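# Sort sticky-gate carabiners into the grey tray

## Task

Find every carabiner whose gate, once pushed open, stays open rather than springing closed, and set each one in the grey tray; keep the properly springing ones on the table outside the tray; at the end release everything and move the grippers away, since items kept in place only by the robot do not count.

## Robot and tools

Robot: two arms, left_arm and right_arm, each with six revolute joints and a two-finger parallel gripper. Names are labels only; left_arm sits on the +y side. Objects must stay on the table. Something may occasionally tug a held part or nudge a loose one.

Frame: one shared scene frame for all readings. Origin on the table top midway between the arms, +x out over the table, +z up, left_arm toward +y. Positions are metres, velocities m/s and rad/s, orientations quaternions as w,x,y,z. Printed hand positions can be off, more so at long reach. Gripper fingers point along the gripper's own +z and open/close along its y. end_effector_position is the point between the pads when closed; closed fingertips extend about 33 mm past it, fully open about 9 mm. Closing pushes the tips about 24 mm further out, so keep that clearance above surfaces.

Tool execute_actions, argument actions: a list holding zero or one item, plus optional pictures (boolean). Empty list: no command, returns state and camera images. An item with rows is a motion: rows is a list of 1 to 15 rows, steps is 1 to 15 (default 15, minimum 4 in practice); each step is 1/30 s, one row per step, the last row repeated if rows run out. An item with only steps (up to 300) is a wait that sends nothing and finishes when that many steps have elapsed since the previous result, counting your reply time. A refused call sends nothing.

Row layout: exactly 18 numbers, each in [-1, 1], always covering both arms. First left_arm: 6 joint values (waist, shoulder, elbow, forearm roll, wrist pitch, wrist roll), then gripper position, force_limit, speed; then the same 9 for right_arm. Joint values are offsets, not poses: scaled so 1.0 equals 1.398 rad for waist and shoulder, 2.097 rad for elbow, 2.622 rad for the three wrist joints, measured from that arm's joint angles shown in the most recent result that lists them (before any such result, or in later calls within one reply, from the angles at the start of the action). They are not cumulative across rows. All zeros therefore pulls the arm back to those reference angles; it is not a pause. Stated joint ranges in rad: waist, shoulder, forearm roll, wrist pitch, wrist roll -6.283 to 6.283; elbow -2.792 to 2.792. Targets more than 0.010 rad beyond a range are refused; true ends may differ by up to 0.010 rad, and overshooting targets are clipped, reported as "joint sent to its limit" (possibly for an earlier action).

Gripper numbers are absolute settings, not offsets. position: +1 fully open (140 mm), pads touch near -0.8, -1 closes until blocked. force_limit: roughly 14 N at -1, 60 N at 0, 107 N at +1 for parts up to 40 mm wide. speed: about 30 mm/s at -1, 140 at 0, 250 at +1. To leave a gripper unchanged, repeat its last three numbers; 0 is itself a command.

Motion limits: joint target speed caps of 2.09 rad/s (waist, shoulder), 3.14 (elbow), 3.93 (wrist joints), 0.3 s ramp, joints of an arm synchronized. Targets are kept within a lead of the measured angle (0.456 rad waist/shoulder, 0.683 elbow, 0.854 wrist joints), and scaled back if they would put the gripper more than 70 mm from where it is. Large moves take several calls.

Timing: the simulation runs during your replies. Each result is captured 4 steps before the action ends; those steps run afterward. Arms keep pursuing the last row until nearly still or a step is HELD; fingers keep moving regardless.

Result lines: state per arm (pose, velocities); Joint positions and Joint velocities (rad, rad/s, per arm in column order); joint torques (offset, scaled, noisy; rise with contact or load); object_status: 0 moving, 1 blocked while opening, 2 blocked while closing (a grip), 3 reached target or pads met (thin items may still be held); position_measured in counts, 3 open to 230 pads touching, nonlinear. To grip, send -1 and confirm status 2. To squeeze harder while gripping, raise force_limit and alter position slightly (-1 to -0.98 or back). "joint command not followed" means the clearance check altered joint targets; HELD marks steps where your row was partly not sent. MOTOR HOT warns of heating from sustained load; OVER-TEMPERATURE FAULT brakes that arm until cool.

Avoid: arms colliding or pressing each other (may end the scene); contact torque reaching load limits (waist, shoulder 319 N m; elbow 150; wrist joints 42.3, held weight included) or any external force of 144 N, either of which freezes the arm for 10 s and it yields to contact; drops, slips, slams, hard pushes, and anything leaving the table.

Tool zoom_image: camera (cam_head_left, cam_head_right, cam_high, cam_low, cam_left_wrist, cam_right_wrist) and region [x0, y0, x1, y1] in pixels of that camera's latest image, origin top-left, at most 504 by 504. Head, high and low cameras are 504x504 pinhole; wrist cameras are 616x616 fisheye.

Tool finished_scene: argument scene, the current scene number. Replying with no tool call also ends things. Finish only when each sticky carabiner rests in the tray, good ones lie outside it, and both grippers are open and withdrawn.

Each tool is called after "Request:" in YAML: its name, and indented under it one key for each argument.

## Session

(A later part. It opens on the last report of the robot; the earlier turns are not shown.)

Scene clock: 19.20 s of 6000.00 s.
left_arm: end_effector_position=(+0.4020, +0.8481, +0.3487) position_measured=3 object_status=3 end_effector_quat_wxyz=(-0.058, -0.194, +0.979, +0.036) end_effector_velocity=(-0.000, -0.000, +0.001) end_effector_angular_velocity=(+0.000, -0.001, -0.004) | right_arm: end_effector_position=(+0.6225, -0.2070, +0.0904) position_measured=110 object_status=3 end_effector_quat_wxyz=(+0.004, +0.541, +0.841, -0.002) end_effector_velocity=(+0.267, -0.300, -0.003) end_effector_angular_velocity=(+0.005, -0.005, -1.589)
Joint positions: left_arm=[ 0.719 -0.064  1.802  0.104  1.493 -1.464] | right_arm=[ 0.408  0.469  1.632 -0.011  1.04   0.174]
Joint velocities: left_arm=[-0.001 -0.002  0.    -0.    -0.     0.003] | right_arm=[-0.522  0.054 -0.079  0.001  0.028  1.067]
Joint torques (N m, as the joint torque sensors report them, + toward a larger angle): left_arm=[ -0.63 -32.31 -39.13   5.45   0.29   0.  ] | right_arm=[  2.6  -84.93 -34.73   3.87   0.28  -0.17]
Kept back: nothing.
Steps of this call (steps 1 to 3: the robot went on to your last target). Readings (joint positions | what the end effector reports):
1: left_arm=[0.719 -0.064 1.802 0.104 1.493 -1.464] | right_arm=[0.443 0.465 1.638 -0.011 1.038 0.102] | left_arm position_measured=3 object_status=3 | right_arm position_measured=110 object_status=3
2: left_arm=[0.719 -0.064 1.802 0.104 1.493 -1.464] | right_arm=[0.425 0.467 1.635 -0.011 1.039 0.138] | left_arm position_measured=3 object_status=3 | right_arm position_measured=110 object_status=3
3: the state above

Request:
execute_actions:
  actions:
    - {"steps":15}
  pictures: true

Scene clock: 19.70 s of 6000.00 s.
left_arm: end_effector_position=(+0.4020, +0.8481, +0.3487) position_measured=3 object_status=3 end_effector_quat_wxyz=(-0.058, -0.194, +0.979, +0.036) end_effector_velocity=(-0.000, -0.000, +0.001) end_effector_angular_velocity=(+0.001, -0.001, -0.003) | right_arm: end_effector_position=(+0.6596, -0.2520, +0.0900) position_measured=110 object_status=3 end_effector_quat_wxyz=(+0.004, +0.635, +0.773, -0.002) end_effector_velocity=(+0.001, -0.001, -0.002) end_effector_angular_velocity=(-0.002, +0.002, -0.003)
Joint positions: left_arm=[ 0.719 -0.064  1.802  0.104  1.493 -1.464] | right_arm=[ 0.332  0.477  1.621 -0.011  1.044  0.33 ]
Joint velocities: left_arm=[-0.    -0.001 -0.     0.001 -0.     0.002] | right_arm=[-0.001  0.002 -0.    -0.001  0.     0.002]
Joint torques (N m, as the joint torque sensors report them, + toward a larger angle): left_arm=[ -0.77 -31.85 -38.9    5.43   0.39   0.12] | right_arm=[  2.18 -84.77 -34.65   3.87  -0.2   -0.22]
Kept back: nothing.
Steps of this call (steps 1 to 15: the robot went on to your last target). Readings (joint positions | what the end effector reports):
1: left_arm=[0.719 -0.064 1.802 0.104 1.493 -1.464] | right_arm=[0.390 0.471 1.630 -0.011 1.041 0.211] | left_arm position_measured=3 object_status=3 | right_arm position_measured=110 object_status=3
2: left_arm=[0.719 -0.064 1.802 0.104 1.493 -1.464] | right_arm=[0.373 0.472 1.627 -0.011 1.042 0.245] | left_arm position_measured=3 object_status=3 | right_arm position_measured=110 object_status=3
4: left_arm=[0.719 -0.064 1.802 0.104 1.493 -1.464] | right_arm=[0.347 0.475 1.623 -0.011 1.043 0.298] | left_arm position_measured=3 object_status=3 | right_arm position_measured=110 object_status=3
8: left_arm=[0.719 -0.064 1.802 0.104 1.493 -1.464] | right_arm=[0.334 0.476 1.621 -0.011 1.044 0.327] | left_arm position_measured=3 object_status=3 | right_arm position_measured=110 object_status=3
15: the state above

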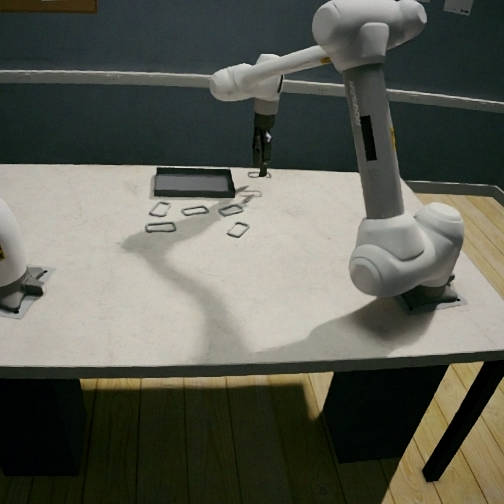

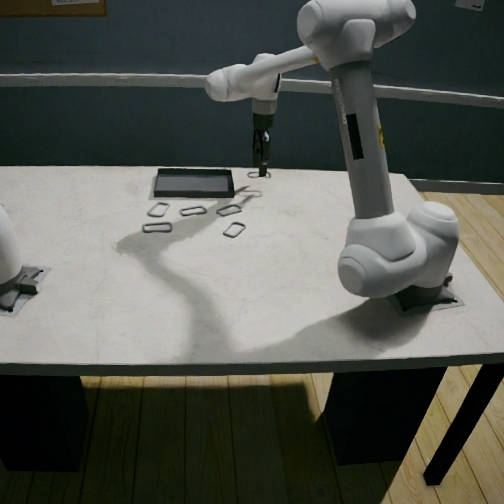

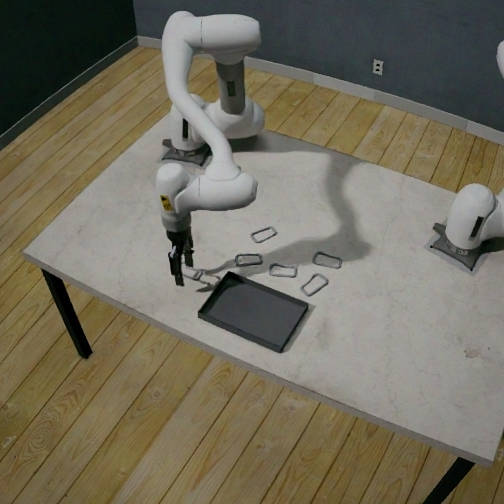

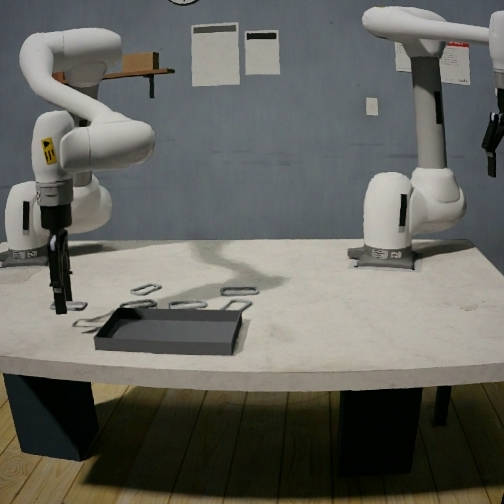

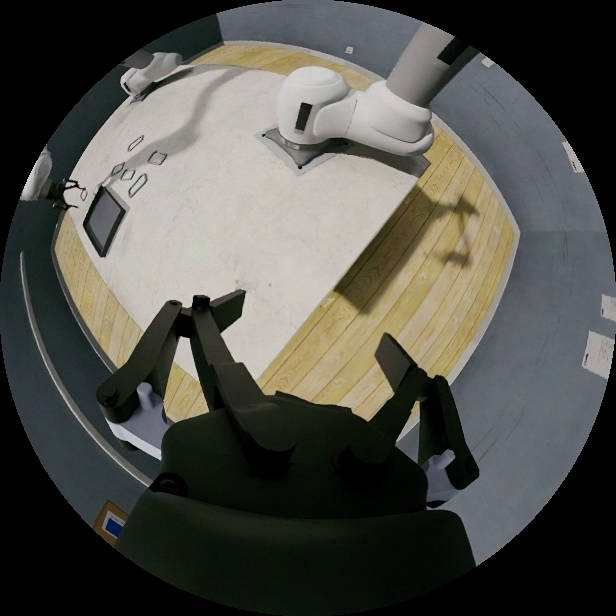

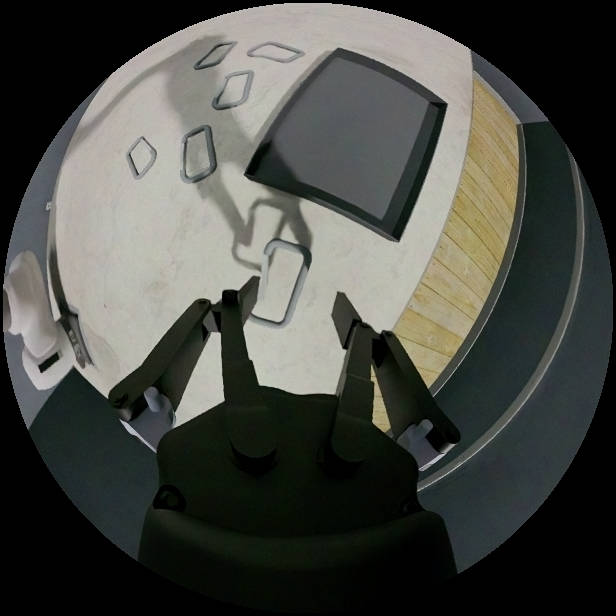

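Request:
execute_actions:
  actions:
    - {"rows":[[0,0,0,0,0,0,1,0,0,0.008,0.021,0.002,0,-0.013,0.004,0.15,-0.5,0],[0,0,0,0,0,0,1,0,0,0.0156,0.043,0.0037,0,-0.026,0.0084,0.15,-0.5,0]],"steps":15}

Request:
execute_actions:
  actions:
    - {"steps":8}
  pictures: true

Scene clock: 20.23 s of 6000.00 s.
left_arm: end_effector_position=(+0.4020, +0.8481, +0.3487) position_measured=3 object_status=3 end_effector_quat_wxyz=(-0.058, -0.194, +0.979, +0.036) end_effector_velocity=(-0.000, +0.000, -0.000) end_effector_angular_velocity=(-0.001, +0.000, +0.000) | right_arm: end_effector_position=(+0.6613, -0.2318, +0.0406) position_measured=110 object_status=3 end_effector_quat_wxyz=(+0.004, +0.635, +0.773, -0.001) end_effector_velocity=(-0.000, +0.004, -0.009) end_effector_angular_velocity=(+0.001, -0.002, +0.001)
Joint positions: left_arm=[ 0.719 -0.064  1.802  0.104  1.493 -1.464] | right_arm=[ 0.354  0.536  1.628 -0.011  0.977  0.352]
Joint velocities: left_arm=[ 0.001  0.    -0.    -0.001  0.     0.001] | right_arm=[ 0.005  0.01   0.002 -0.    -0.014  0.005]
Joint torques (N m, as the joint torque sensors report them, + toward a larger angle): left_arm=[  0.03 -32.62 -39.47   5.33   0.43   0.03] | right_arm=[  2.86 -91.19 -34.02   3.61   0.05   0.21]
Steps of this call (steps 1 to 5: the robot went on to your last target; steps 6 to 16: the first 11 steps of this action). Readings (joint positions | what the end effector reports):
6: left_arm=[0.719 -0.064 1.802 0.104 1.493 -1.464] | right_arm=[0.332 0.477 1.621 -0.011 1.044 0.331] | left_arm position_measured=3 object_status=3 | right_arm position_measured=110 object_status=3
7: left_arm=[0.719 -0.064 1.802 0.104 1.493 -1.464] | right_arm=[0.333 0.480 1.621 -0.011 1.040 0.332] | left_arm position_measured=3 object_status=3 | right_arm position_measured=110 object_status=3
9: left_arm=[0.719 -0.064 1.802 0.104 1.493 -1.464] | right_arm=[0.341 0.503 1.624 -0.011 1.014 0.340] | left_arm position_measured=3 object_status=3 | right_arm position_measured=110 object_status=3
13: left_arm=[0.719 -0.064 1.802 0.104 1.493 -1.464] | right_arm=[0.352 0.533 1.628 -0.011 0.980 0.351] | left_arm position_measured=3 object_status=3 | right_arm position_measured=110 object_status=3
16: the state above

Scene clock: 20.50 s of 6000.00 s.
left_arm: end_effector_position=(+0.4020, +0.8481, +0.3487) position_measured=3 object_status=3 end_effector_quat_wxyz=(-0.058, -0.194, +0.979, +0.036) end_effector_velocity=(+0.000, -0.000, +0.000) end_effector_angular_velocity=(+0.000, -0.001, -0.000) | right_arm: end_effector_position=(+0.6612, -0.2314, +0.0398) position_measured=110 object_status=3 end_effector_quat_wxyz=(+0.004, +0.634, +0.773, -0.001) end_effector_velocity=(-0.001, +0.000, -0.002) end_effector_angular_velocity=(-0.001, +0.002, +0.000)
Joint positions: left_arm=[ 0.719 -0.064  1.802  0.104  1.493 -1.464] | right_arm=[ 0.354  0.537  1.628 -0.011  0.976  0.352]
Joint velocities: left_arm=[-0.001 -0.001  0.    -0.    -0.    -0.   ] | right_arm=[ 0.     0.002  0.001  0.    -0.001 -0.   ]
Joint torques (N m, as the joint torque sensors report them, + toward a larger angle): left_arm=[ -0.68 -32.52 -39.4    5.48   0.34  -0.01] | right_arm=[  1.87 -90.17 -32.39   3.88  -0.1   -0.29]
Kept back: nothing.
Steps of this call (steps 1 to 4: the last 4 steps of your previous action; steps 5 to 8: the robot went on to your last target). Readings (joint positions | what the end effector reports):
1: left_arm=[0.719 -0.064 1.802 0.104 1.493 -1.464] | right_arm=[0.354 0.536 1.628 -0.011 0.977 0.352] | left_arm position_measured=3 object_status=3 | right_arm position_measured=110 object_status=3
2: left_arm=[0.719 -0.064 1.802 0.104 1.493 -1.464] | right_arm=[0.354 0.536 1.628 -0.011 0.976 0.352] | left_arm position_measured=3 object_status=3 | right_arm position_measured=110 object_status=3
4: left_arm=[0.719 -0.064 1.802 0.104 1.493 -1.464] | right_arm=[0.354 0.537 1.628 -0.011 0.976 0.352] | left_arm position_measured=3 object_status=3 | right_arm position_measured=110 object_status=3
8: the state above

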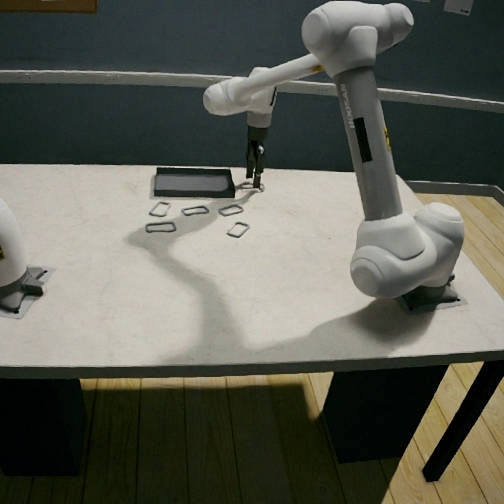

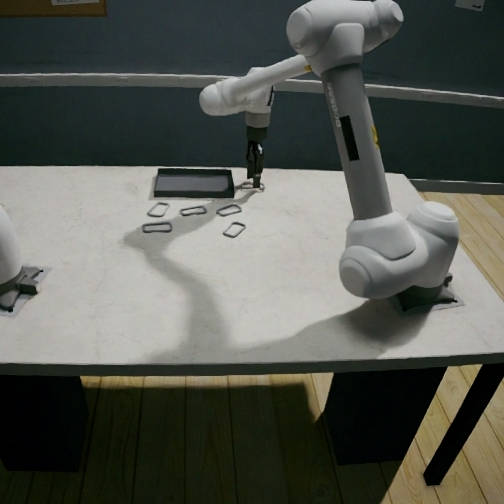

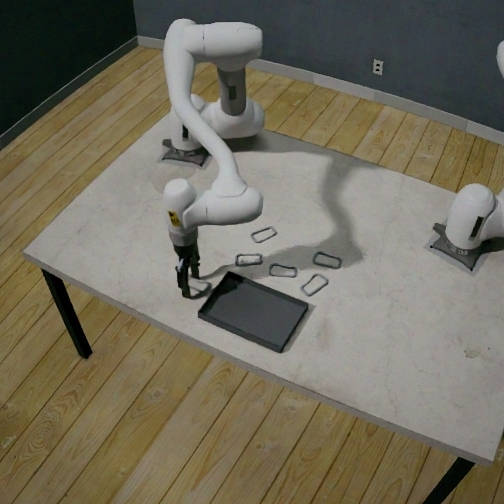

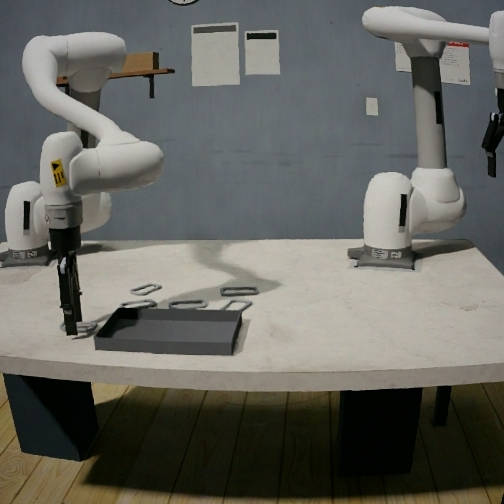

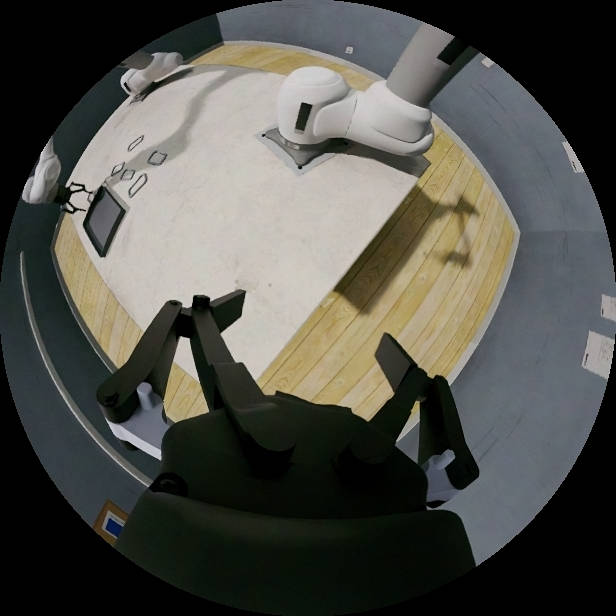

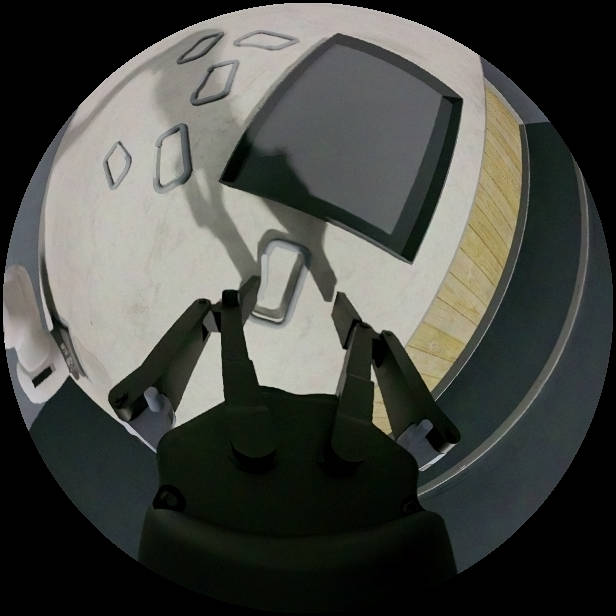

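Request:
execute_actions:
  actions:
    - {"rows":[[0,0,0,0,0,0,1,0,0,0.0078,0.0044,-0.0058,0,0.0025,0.004,0.15,-0.5,0],[0,0,0,0,0,0,1,0,0,0.0078,0.0044,-0.0058,0,0.0025,0.004,0.15,-0.5,0],[0,0,0,0,0,0,1,0,0,0.0156,0.0098,-0.011,0,0.004,0.0084,0.15,-0.5,0],[0,0,0,0,0,0,1,0,0,0.0156,0.0098,-0.011,0,0.004,0.0084,0.15,-0.5,0],[0,0,0,0,0,0,1,0,0,0.0234,0.015,-0.0166,0,0.0057,0.0126,0.15,-0.5,0]],"steps":15}
  pictures: true

Request:
zoom_image:
  camera: "cam_right_wrist"
  region: [200, 180, 400, 360]

Scene clock: 21.07 s of 6000.00 s.
left_arm: end_effector_position=(+0.4020, +0.8481, +0.3487) position_measured=3 object_status=3 end_effector_quat_wxyz=(-0.058, -0.194, +0.979, +0.036) end_effector_velocity=(-0.000, -0.000, +0.000) end_effector_angular_velocity=(+0.001, -0.001, +0.000) | right_arm: end_effector_position=(+0.6594, -0.2032, +0.0395) position_measured=110 object_status=3 end_effector_quat_wxyz=(+0.004, +0.635, +0.773, -0.002) end_effector_velocity=(-0.000, +0.015, +0.000) end_effector_angular_velocity=(-0.000, -0.001, -0.002)
Joint positions: left_arm=[ 0.719 -0.064  1.802  0.104  1.493 -1.464] | right_arm=[ 0.386  0.557  1.595 -0.011  0.99   0.384]
Joint velocities: left_arm=[-0.    -0.001 -0.     0.    -0.    -0.   ] | right_arm=[ 0.016  0.011 -0.019 -0.001  0.007  0.018]
Joint torques (N m, as the joint torque sensors report them, + toward a larger angle): left_arm=[ -0.24 -32.29 -39.18   5.48   0.38   0.07] | right_arm=[  1.38 -91.84 -33.6    3.38  -0.08  -0.01]
Steps of this call (steps 1 to 6: the robot went on to your last target; steps 7 to 17: the first 11 steps of this action). Readings (joint positions | what the end effector reports):
7: left_arm=[0.719 -0.064 1.802 0.104 1.493 -1.464] | right_arm=[0.354 0.537 1.628 -0.011 0.976 0.352] | left_arm position_measured=3 object_status=3 | right_arm position_measured=110 object_status=3
8: left_arm=[0.719 -0.064 1.802 0.104 1.493 -1.464] | right_arm=[0.356 0.538 1.626 -0.011 0.977 0.355] | left_arm position_measured=3 object_status=3 | right_arm position_measured=110 object_status=3
10: left_arm=[0.719 -0.064 1.802 0.104 1.493 -1.464] | right_arm=[0.363 0.542 1.618 -0.011 0.981 0.362] | left_arm position_measured=3 object_status=3 | right_arm position_measured=110 object_status=3
14: left_arm=[0.719 -0.064 1.802 0.104 1.493 -1.464] | right_arm=[0.382 0.554 1.599 -0.011 0.989 0.380] | left_arm position_measured=3 object_status=3 | right_arm position_measured=110 object_status=3
17: the state above

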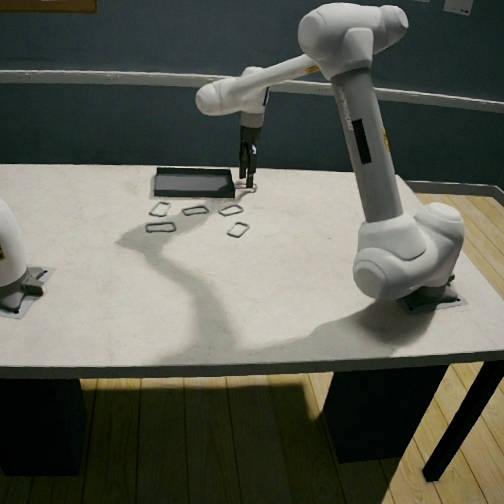

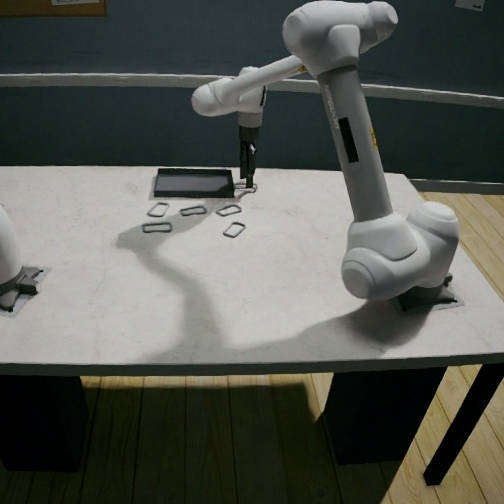

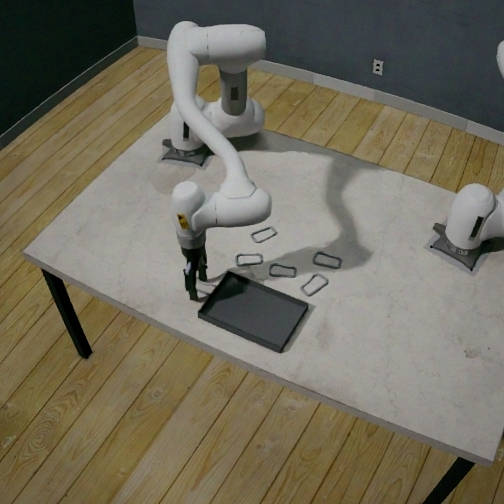

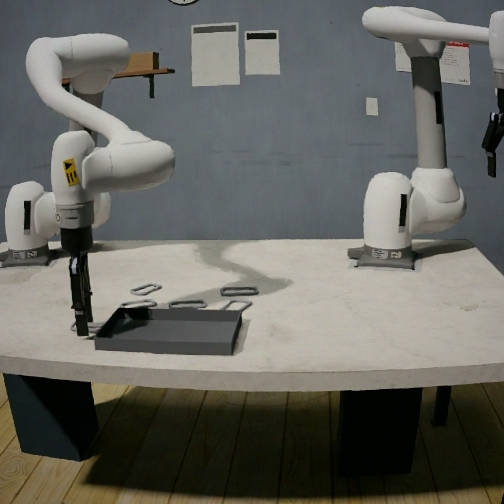

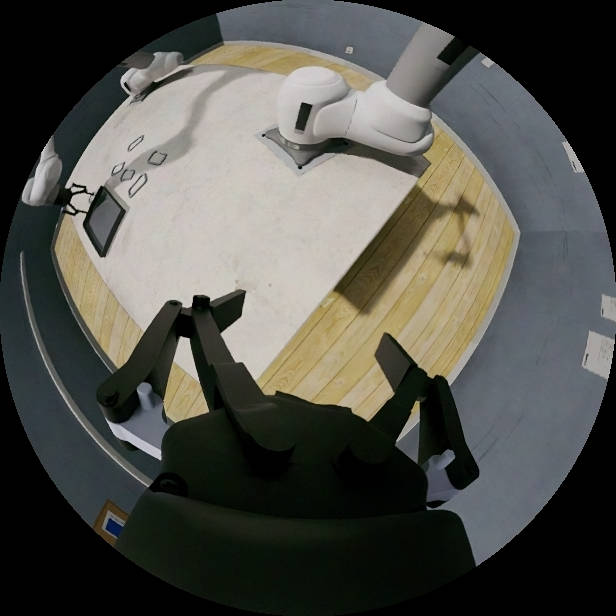

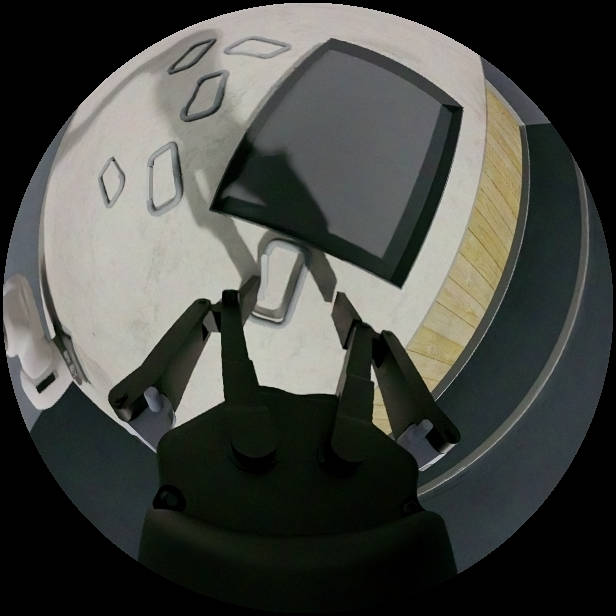

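Region (200, 180, 400, 360) of cam_right_wrist's 616x616 image, scaled by 2.520, with more detail than that image has; it fills the top 454 rows of this view, and the rest is white.

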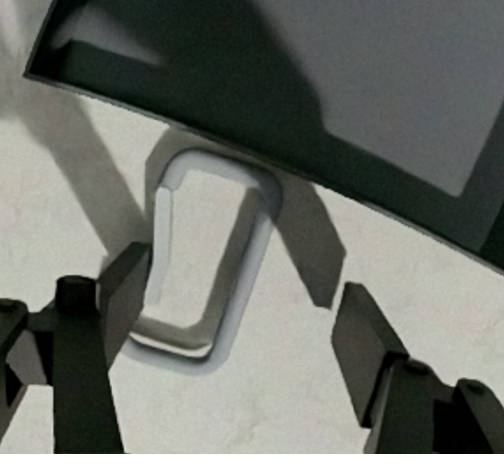

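Request:
execute_actions:
  actions:
    - {"rows":[[0,0,0,0,0,0,1,0,0,0.004,0.003,-0.0025,0,0.0003,0.002,0.15,-0.5,0],[0,0,0,0,0,0,1,0,0,0.004,0.003,-0.0025,0,0.0003,0.002,0.15,-0.5,0],[0,0,0,0,0,0,1,0,0,0.0078,0.006,-0.0052,0,0.001,0.0042,0.15,-0.5,0],[0,0,0,0,0,0,1,0,0,0.0078,0.006,-0.0052,0,0.001,0.0042,0.15,-0.5,0],[0,0,0,0,0,0,1,0,0,0.012,0.0087,-0.008,0,0.002,0.0063,0.15,-0.5,0]],"steps":15}
  pictures: true

Request:
zoom_image:
  camera: "cam_right_wrist"
  region: [200, 180, 400, 360]

Scene clock: 21.60 s of 6000.00 s.
left_arm: end_effector_position=(+0.4020, +0.8481, +0.3487) position_measured=3 object_status=3 end_effector_quat_wxyz=(-0.058, -0.194, +0.979, +0.036) end_effector_velocity=(-0.001, +0.001, +0.000) end_effector_angular_velocity=(+0.001, -0.001, +0.000) | right_arm: end_effector_position=(+0.6580, -0.1887, +0.0376) position_measured=110 object_status=3 end_effector_quat_wxyz=(+0.004, +0.635, +0.773, -0.002) end_effector_velocity=(-0.000, +0.008, -0.000) end_effector_angular_velocity=(-0.000, -0.000, -0.001)
Joint positions: left_arm=[ 0.719 -0.064  1.802  0.104  1.493 -1.464] | right_arm=[ 0.402  0.569  1.579 -0.011  0.995  0.4  ]
Joint velocities: left_arm=[ 0.001 -0.001 -0.     0.    -0.     0.001] | right_arm=[ 0.008  0.006 -0.01  -0.     0.004  0.009]
Joint torques (N m, as the joint torque sensors report them, + toward a larger angle): left_arm=[ -0.12 -32.16 -38.92   5.38   0.45   0.04] | right_arm=[  1.82 -93.52 -32.87   3.94  -0.12  -0.25]
Steps of this call (steps 1 to 4: the last 4 steps of your previous action; step 5: the robot went on to your last target; steps 6 to 16: the first 11 steps of this action). Readings (joint positions | what the end effector reports):
6: left_arm=[0.719 -0.064 1.802 0.104 1.493 -1.464] | right_arm=[0.387 0.558 1.594 -0.011 0.991 0.385] | left_arm position_measured=3 object_status=3 | right_arm position_measured=110 object_status=3
7: left_arm=[0.719 -0.064 1.802 0.104 1.493 -1.464] | right_arm=[0.388 0.558 1.593 -0.011 0.991 0.386] | left_arm position_measured=3 object_status=3 | right_arm position_measured=110 object_status=3
9: left_arm=[0.719 -0.064 1.802 0.104 1.493 -1.464] | right_arm=[0.391 0.561 1.590 -0.011 0.992 0.390] | left_arm position_measured=3 object_status=3 | right_arm position_measured=110 object_status=3
13: left_arm=[0.719 -0.064 1.802 0.104 1.493 -1.464] | right_arm=[0.400 0.567 1.581 -0.011 0.995 0.398] | left_arm position_measured=3 object_status=3 | right_arm position_measured=110 object_status=3
16: the state above

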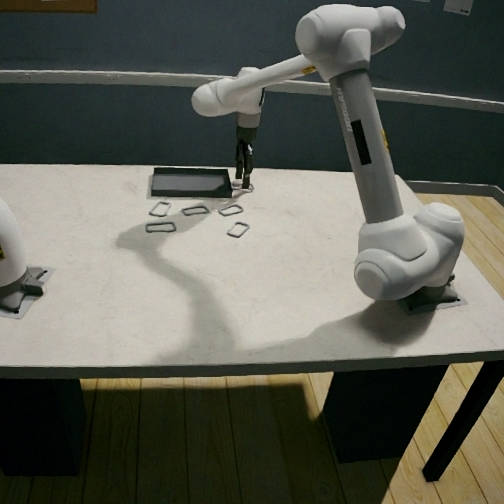

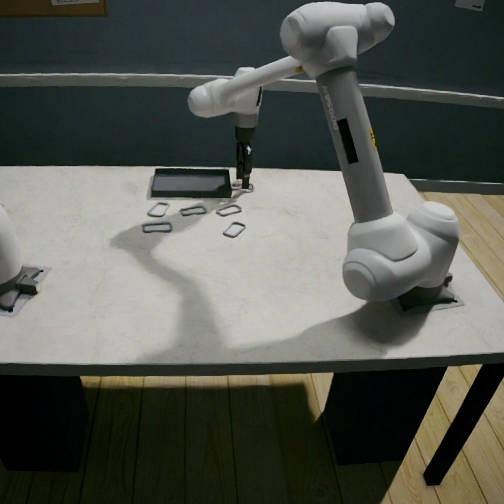

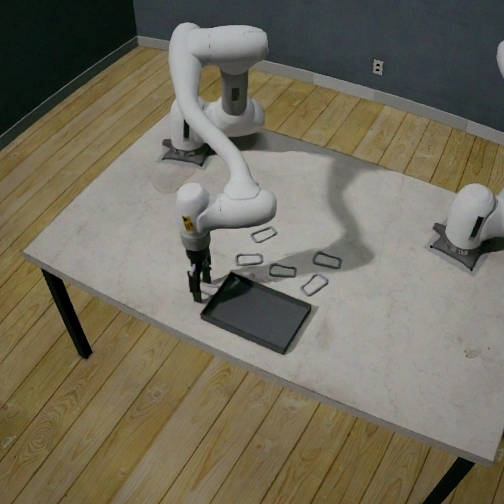

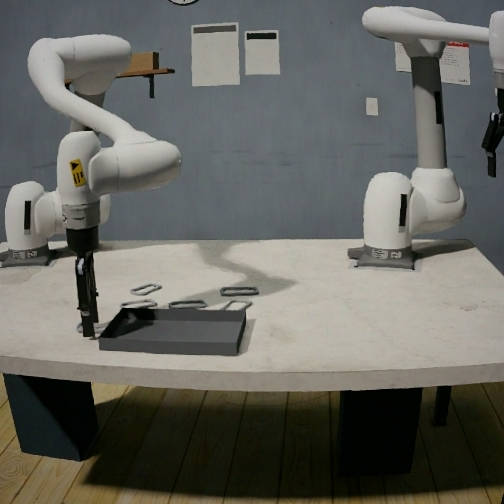

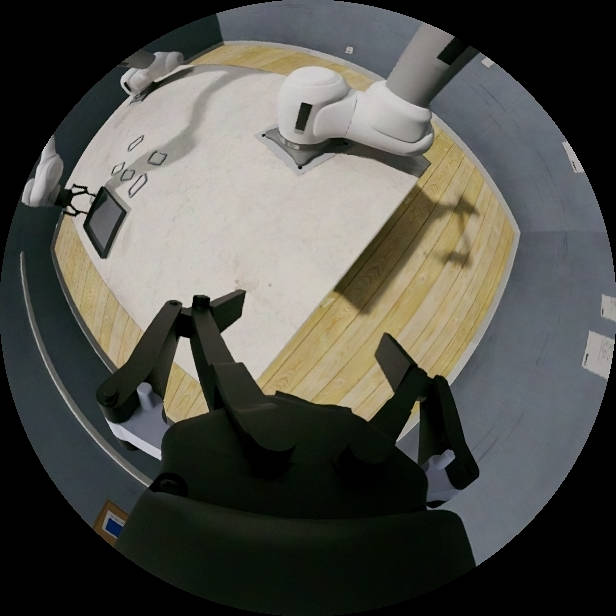

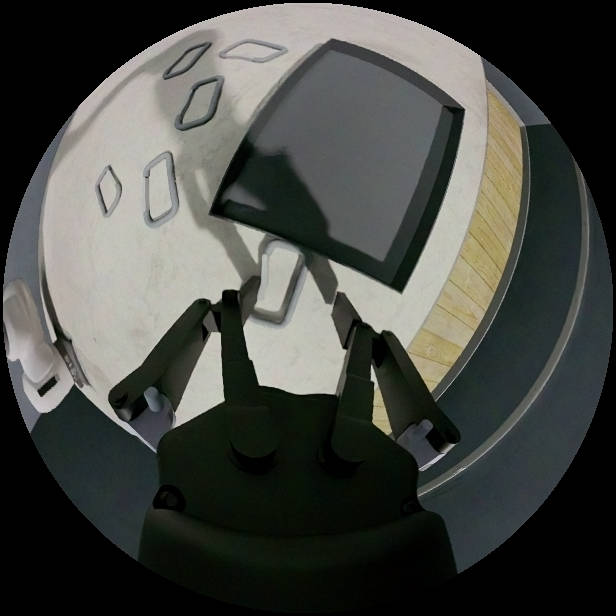

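Region (200, 180, 400, 360) of cam_right_wrist's 616x616 image, scaled by 2.520, with more detail than that image has; it fills the top 454 rows of this view, and the rest is white.

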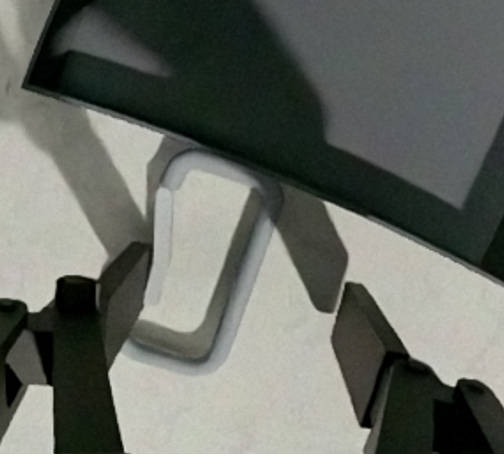

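Request:
execute_actions:
  actions:
    - {"rows":[[0,0,0,0,0,0,1,0,0,-0.02,-0.018,0.012,0,0,-0.02,0.15,-0.5,0],[0,0,0,0,0,0,1,0,0,-0.02,-0.018,0.012,0,0,-0.02,0.15,-0.5,0],[0,0,0,0,0,0,1,0,0,-0.02,-0.018,0.012,0,0,-0.02,0.15,-0.5,0],[0,0,0,0,0,0,1,0,0,-0.05,-0.035,0.023,0,-0.1,-0.153,0.15,-0.5,0]],"steps":15}

Request:
execute_actions:
  actions:
    - {"steps":12}
  pictures: true

Scene clock: 22.87 s of 6000.00 s.
left_arm: end_effector_position=(+0.4020, +0.8481, +0.3487) position_measured=3 object_status=3 end_effector_quat_wxyz=(-0.058, -0.194, +0.979, +0.036) end_effector_velocity=(+0.000, -0.001, +0.001) end_effector_angular_velocity=(+0.001, -0.002, -0.001) | right_arm: end_effector_position=(+0.7238, -0.2054, +0.0586) position_measured=110 object_status=3 end_effector_quat_wxyz=(+0.051, +0.523, +0.846, +0.088) end_effector_velocity=(+0.270, +0.022, +0.087) end_effector_angular_velocity=(+0.254, -0.857, +0.932)
Joint positions: left_arm=[ 0.719 -0.064  1.802  0.104  1.493 -1.464] | right_arm=[ 0.342  0.526  1.621 -0.011  0.792  0.074]
Joint velocities: left_arm=[-0.001 -0.002  0.    -0.    -0.     0.   ] | right_arm=[-0.141 -0.087  0.085 -0.    -0.874 -1.088]
Joint torques (N m, as the joint torque sensors report them, + toward a larger angle): left_arm=[ -0.58 -32.57 -38.91   5.44   0.34   0.02] | right_arm=[  9.31 -86.42 -32.53   3.96  -0.07  -0.13]
Steps of this call (steps 1 to 4: the last 4 steps of your previous action; steps 5 to 15: the robot went on to your last target; steps 16 to 27: nothing new was sent; steps 28 to 38: the first 11 steps of this action). Readings (joint positions | what the end effector reports):
28: left_arm=[0.719 -0.064 1.802 0.104 1.493 -1.464] | right_arm=[0.402 0.569 1.578 -0.011 0.996 0.401] | left_arm position_measured=3 object_status=3 | right_arm position_measured=110 object_status=3
29: left_arm=[0.719 -0.064 1.802 0.104 1.493 -1.464] | right_arm=[0.400 0.567 1.581 -0.011 0.996 0.395] | left_arm position_measured=3 object_status=3 | right_arm position_measured=110 object_status=3
31: left_arm=[0.719 -0.064 1.802 0.104 1.493 -1.464] | right_arm=[0.385 0.553 1.594 -0.011 0.996 0.367] | left_arm position_measured=3 object_status=3 | right_arm position_measured=110 object_status=3
35: left_arm=[0.719 -0.064 1.802 0.104 1.493 -1.464] | right_arm=[0.360 0.537 1.610 -0.011 0.913 0.220] | left_arm position_measured=3 object_status=3 | right_arm position_measured=110 object_status=3
38: the state above

Scene clock: 23.27 s of 6000.00 s.
left_arm: end_effector_position=(+0.4020, +0.8481, +0.3487) position_measured=3 object_status=3 end_effector_quat_wxyz=(-0.058, -0.194, +0.979, +0.036) end_effector_velocity=(-0.000, -0.000, +0.001) end_effector_angular_velocity=(+0.001, -0.002, -0.001) | right_arm: end_effector_position=(+0.7417, -0.2045, +0.0650) position_measured=110 object_status=3 end_effector_quat_wxyz=(+0.069, +0.494, +0.860, +0.111) end_effector_velocity=(+0.001, -0.000, +0.001) end_effector_angular_velocity=(+0.000, -0.002, +0.001)
Joint positions: left_arm=[ 0.719 -0.064  1.802  0.104  1.493 -1.464] | right_arm=[ 0.332  0.52   1.627 -0.011  0.733 -0.001]
Joint velocities: left_arm=[-0.    -0.002  0.    -0.    -0.     0.001] | right_arm=[-0.001 -0.001  0.    -0.    -0.001 -0.002]
Joint torques (N m, as the joint torque sensors report them, + toward a larger angle): left_arm=[ -0.12 -32.48 -38.83   5.35   0.36   0.13] | right_arm=[  3.06 -88.91 -34.42   4.    -0.46  -0.1 ]
Kept back: nothing.
Steps of this call (steps 1 to 4: the last 4 steps of your previous action; steps 5 to 12: the robot went on to your last target). Readings (joint positions | what the end effector reports):
1: left_arm=[0.719 -0.064 1.802 0.104 1.493 -1.464] | right_arm=[0.338 0.523 1.624 -0.011 0.766 0.042] | left_arm position_measured=3 object_status=3 | right_arm position_measured=110 object_status=3
2: left_arm=[0.719 -0.064 1.802 0.104 1.493 -1.464] | right_arm=[0.335 0.521 1.625 -0.011 0.749 0.020] | left_arm position_measured=3 object_status=3 | right_arm position_measured=110 object_status=3
4: left_arm=[0.719 -0.064 1.802 0.104 1.493 -1.464] | right_arm=[0.333 0.520 1.627 -0.011 0.737 0.004] | left_arm position_measured=3 object_status=3 | right_arm position_measured=110 object_status=3
8: left_arm=[0.719 -0.064 1.802 0.104 1.493 -1.464] | right_arm=[0.332 0.520 1.627 -0.011 0.734 -0.000] | left_arm position_measured=3 object_status=3 | right_arm position_measured=110 object_status=3
12: the state above

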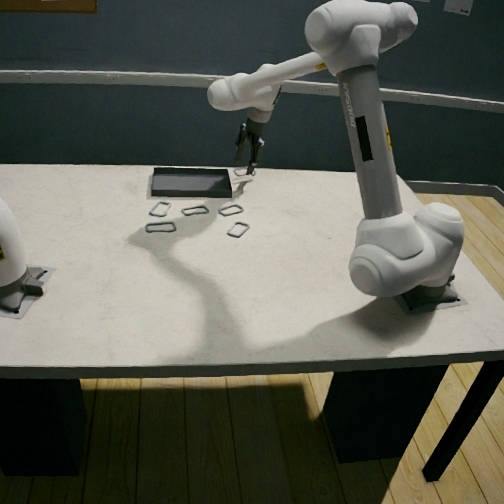

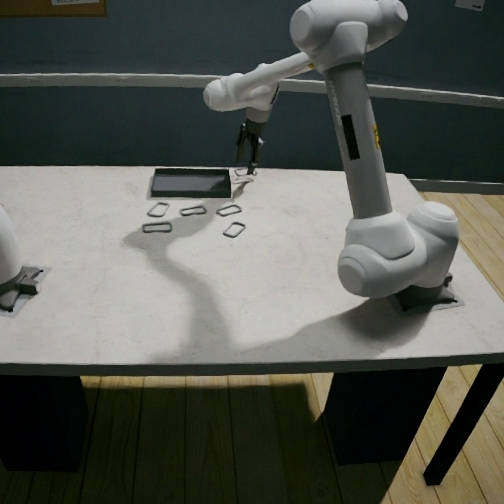

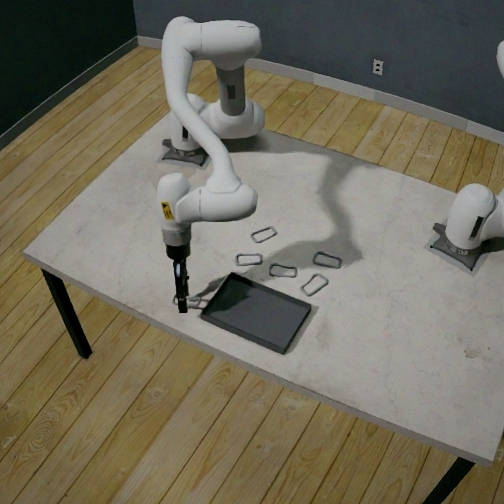

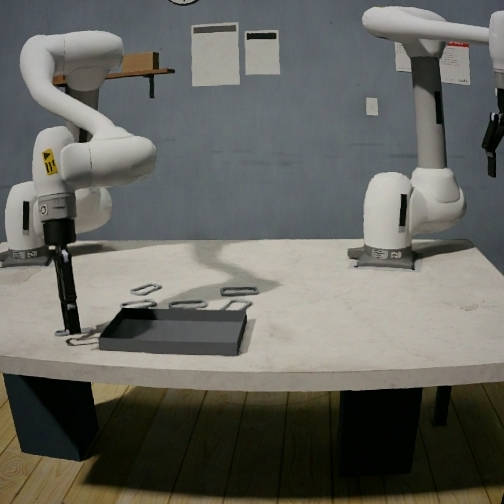

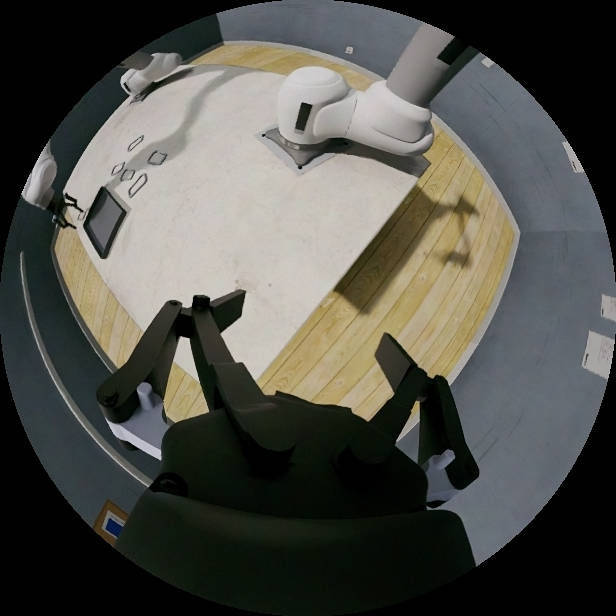

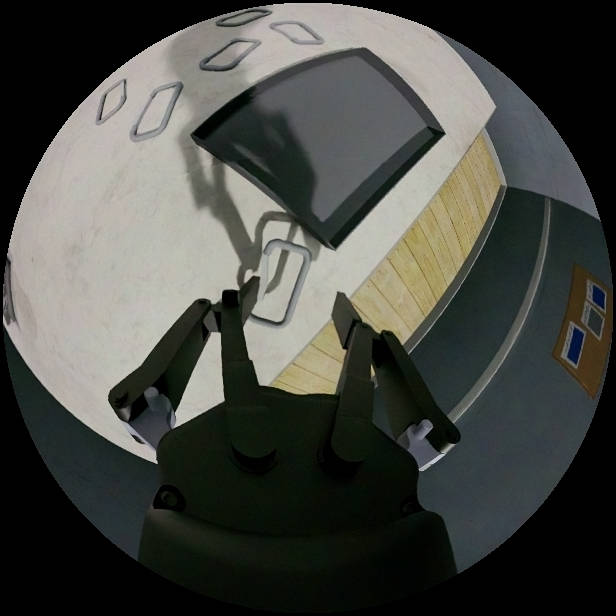

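Request:
execute_actions:
  actions:
    - {"rows":[[0,0,0,0,0,0,1,0,0,0,-0.05,0.045,0,-0.012,0,0.15,-0.5,0],[0,0,0,0,0,0,1,0,0,0,-0.05,0.045,0,-0.012,0,0.15,-0.5,0],[0,0,0,0,0,0,1,0,0,0,-0.05,0.045,0,-0.012,0,0.15,-0.5,0],[0,0,0,0,0,0,1,0,0,-0.03,-0.1,0.095,0,-0.028,0,0.15,-0.5,0]],"steps":15}

Request:
execute_actions:
  actions:
    - {"steps":10}
  pictures: true

Scene clock: 23.80 s of 6000.00 s.
left_arm: end_effector_position=(+0.4020, +0.8481, +0.3487) position_measured=3 object_status=3 end_effector_quat_wxyz=(-0.058, -0.194, +0.979, +0.036) end_effector_velocity=(+0.000, -0.000, +0.000) end_effector_angular_velocity=(-0.000, -0.001, +0.002) | right_arm: end_effector_position=(+0.6810, -0.2740, +0.0765) position_measured=110 object_status=3 end_effector_quat_wxyz=(+0.074, +0.510, +0.849, +0.115) end_effector_velocity=(-0.055, -0.080, +0.006) end_effector_angular_velocity=(+0.008, -0.014, -0.058)
Joint positions: left_arm=[ 0.719 -0.064  1.802  0.104  1.493 -1.464] | right_arm=[ 0.293  0.386  1.817 -0.011  0.664 -0.001]
Joint velocities: left_arm=[ 0.    -0.     0.    -0.001 -0.    -0.002] | right_arm=[-0.059 -0.128  0.185  0.    -0.073 -0.001]
Joint torques (N m, as the joint torque sensors report them, + toward a larger angle): left_arm=[ -0.28 -31.75 -39.4    5.45   0.34   0.13] | right_arm=[  8.86 -57.53 -38.62   4.01  -1.64  -0.14]
Steps of this call (steps 1 to 5: the robot went on to your last target; steps 6 to 16: the first 11 steps of this action). Readings (joint positions | what the end effector reports):
6: left_arm=[0.719 -0.064 1.802 0.104 1.493 -1.464] | right_arm=[0.332 0.520 1.627 -0.011 0.733 -0.001] | left_arm position_measured=3 object_status=3 | right_arm position_measured=110 object_status=3
7: left_arm=[0.719 -0.064 1.802 0.104 1.493 -1.464] | right_arm=[0.332 0.516 1.632 -0.011 0.731 -0.001] | left_arm position_measured=3 object_status=3 | right_arm position_measured=110 object_status=3
9: left_arm=[0.719 -0.064 1.802 0.104 1.493 -1.464] | right_arm=[0.332 0.489 1.670 -0.011 0.719 -0.001] | left_arm position_measured=3 object_status=3 | right_arm position_measured=110 object_status=3
13: left_arm=[0.719 -0.064 1.802 0.104 1.493 -1.464] | right_arm=[0.309 0.417 1.773 -0.011 0.681 -0.001] | left_arm position_measured=3 object_status=3 | right_arm position_measured=110 object_status=3
16: the state above

Scene clock: 24.13 s of 6000.00 s.
left_arm: end_effector_position=(+0.4020, +0.8481, +0.3487) position_measured=3 object_status=3 end_effector_quat_wxyz=(-0.058, -0.194, +0.979, +0.036) end_effector_velocity=(+0.000, -0.001, +0.000) end_effector_angular_velocity=(-0.000, -0.001, -0.003) | right_arm: end_effector_position=(+0.6781, -0.2779, +0.0765) position_measured=110 object_status=3 end_effector_quat_wxyz=(+0.075, +0.511, +0.849, +0.115) end_effector_velocity=(-0.000, -0.001, -0.000) end_effector_angular_velocity=(-0.001, -0.000, +0.000)
Joint positions: left_arm=[ 0.719 -0.064  1.802  0.104  1.493 -1.464] | right_arm=[ 0.29   0.38   1.826 -0.011  0.66  -0.001]
Joint velocities: left_arm=[-0.001 -0.001 -0.    -0.    -0.     0.002] | right_arm=[-0.    -0.     0.001 -0.001 -0.001 -0.   ]
Joint torques (N m, as the joint torque sensors report them, + toward a larger angle): left_arm=[  0.17 -31.23 -39.09   5.44   0.26   0.03] | right_arm=[  2.68 -72.7  -32.78   3.53  -0.82  -0.24]
Kept back: nothing.
Steps of this call (steps 1 to 4: the last 4 steps of your previous action; steps 5 to 10: the robot went on to your last target). Readings (joint positions | what the end effector reports):
1: left_arm=[0.719 -0.064 1.802 0.104 1.493 -1.464] | right_arm=[0.291 0.383 1.821 -0.011 0.662 -0.001] | left_arm position_measured=3 object_status=3 | right_arm position_measured=110 object_status=3
2: left_arm=[0.719 -0.064 1.802 0.104 1.493 -1.464] | right_arm=[0.291 0.382 1.823 -0.011 0.661 -0.001] | left_arm position_measured=3 object_status=3 | right_arm position_measured=110 object_status=3
4: left_arm=[0.719 -0.064 1.802 0.104 1.493 -1.464] | right_arm=[0.290 0.381 1.825 -0.011 0.660 -0.001] | left_arm position_measured=3 object_status=3 | right_arm position_measured=110 object_status=3
8: left_arm=[0.719 -0.064 1.802 0.104 1.493 -1.464] | right_arm=[0.290 0.380 1.826 -0.011 0.660 -0.001] | left_arm position_measured=3 object_status=3 | right_arm position_measured=110 object_status=3
10: the state above

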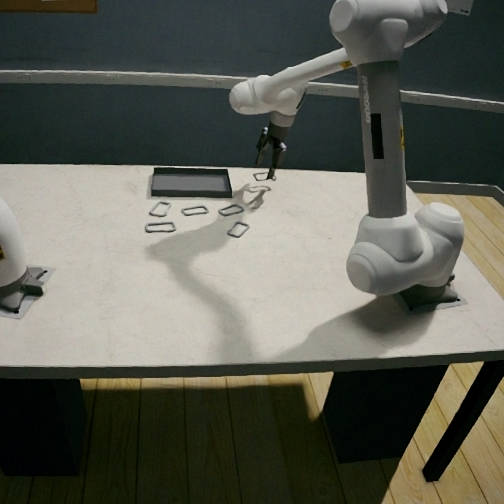

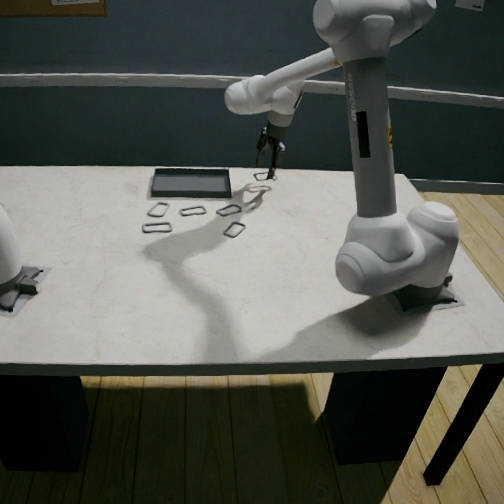

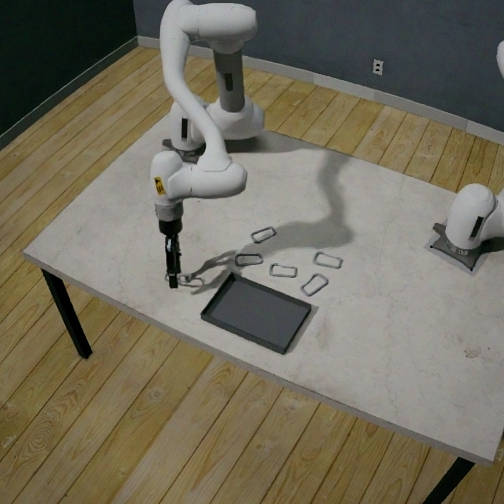

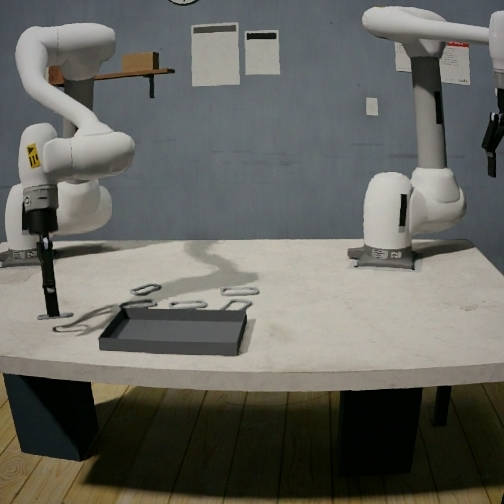

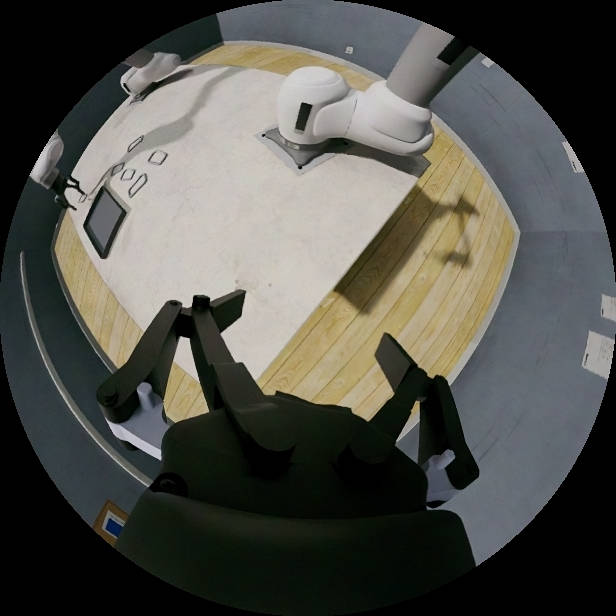

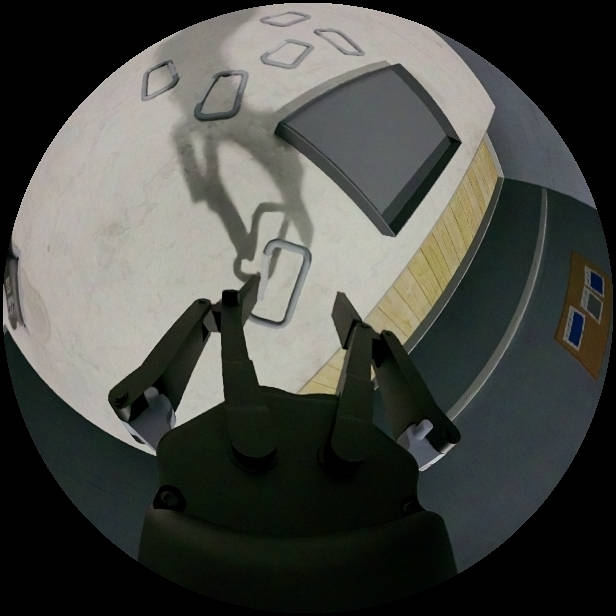

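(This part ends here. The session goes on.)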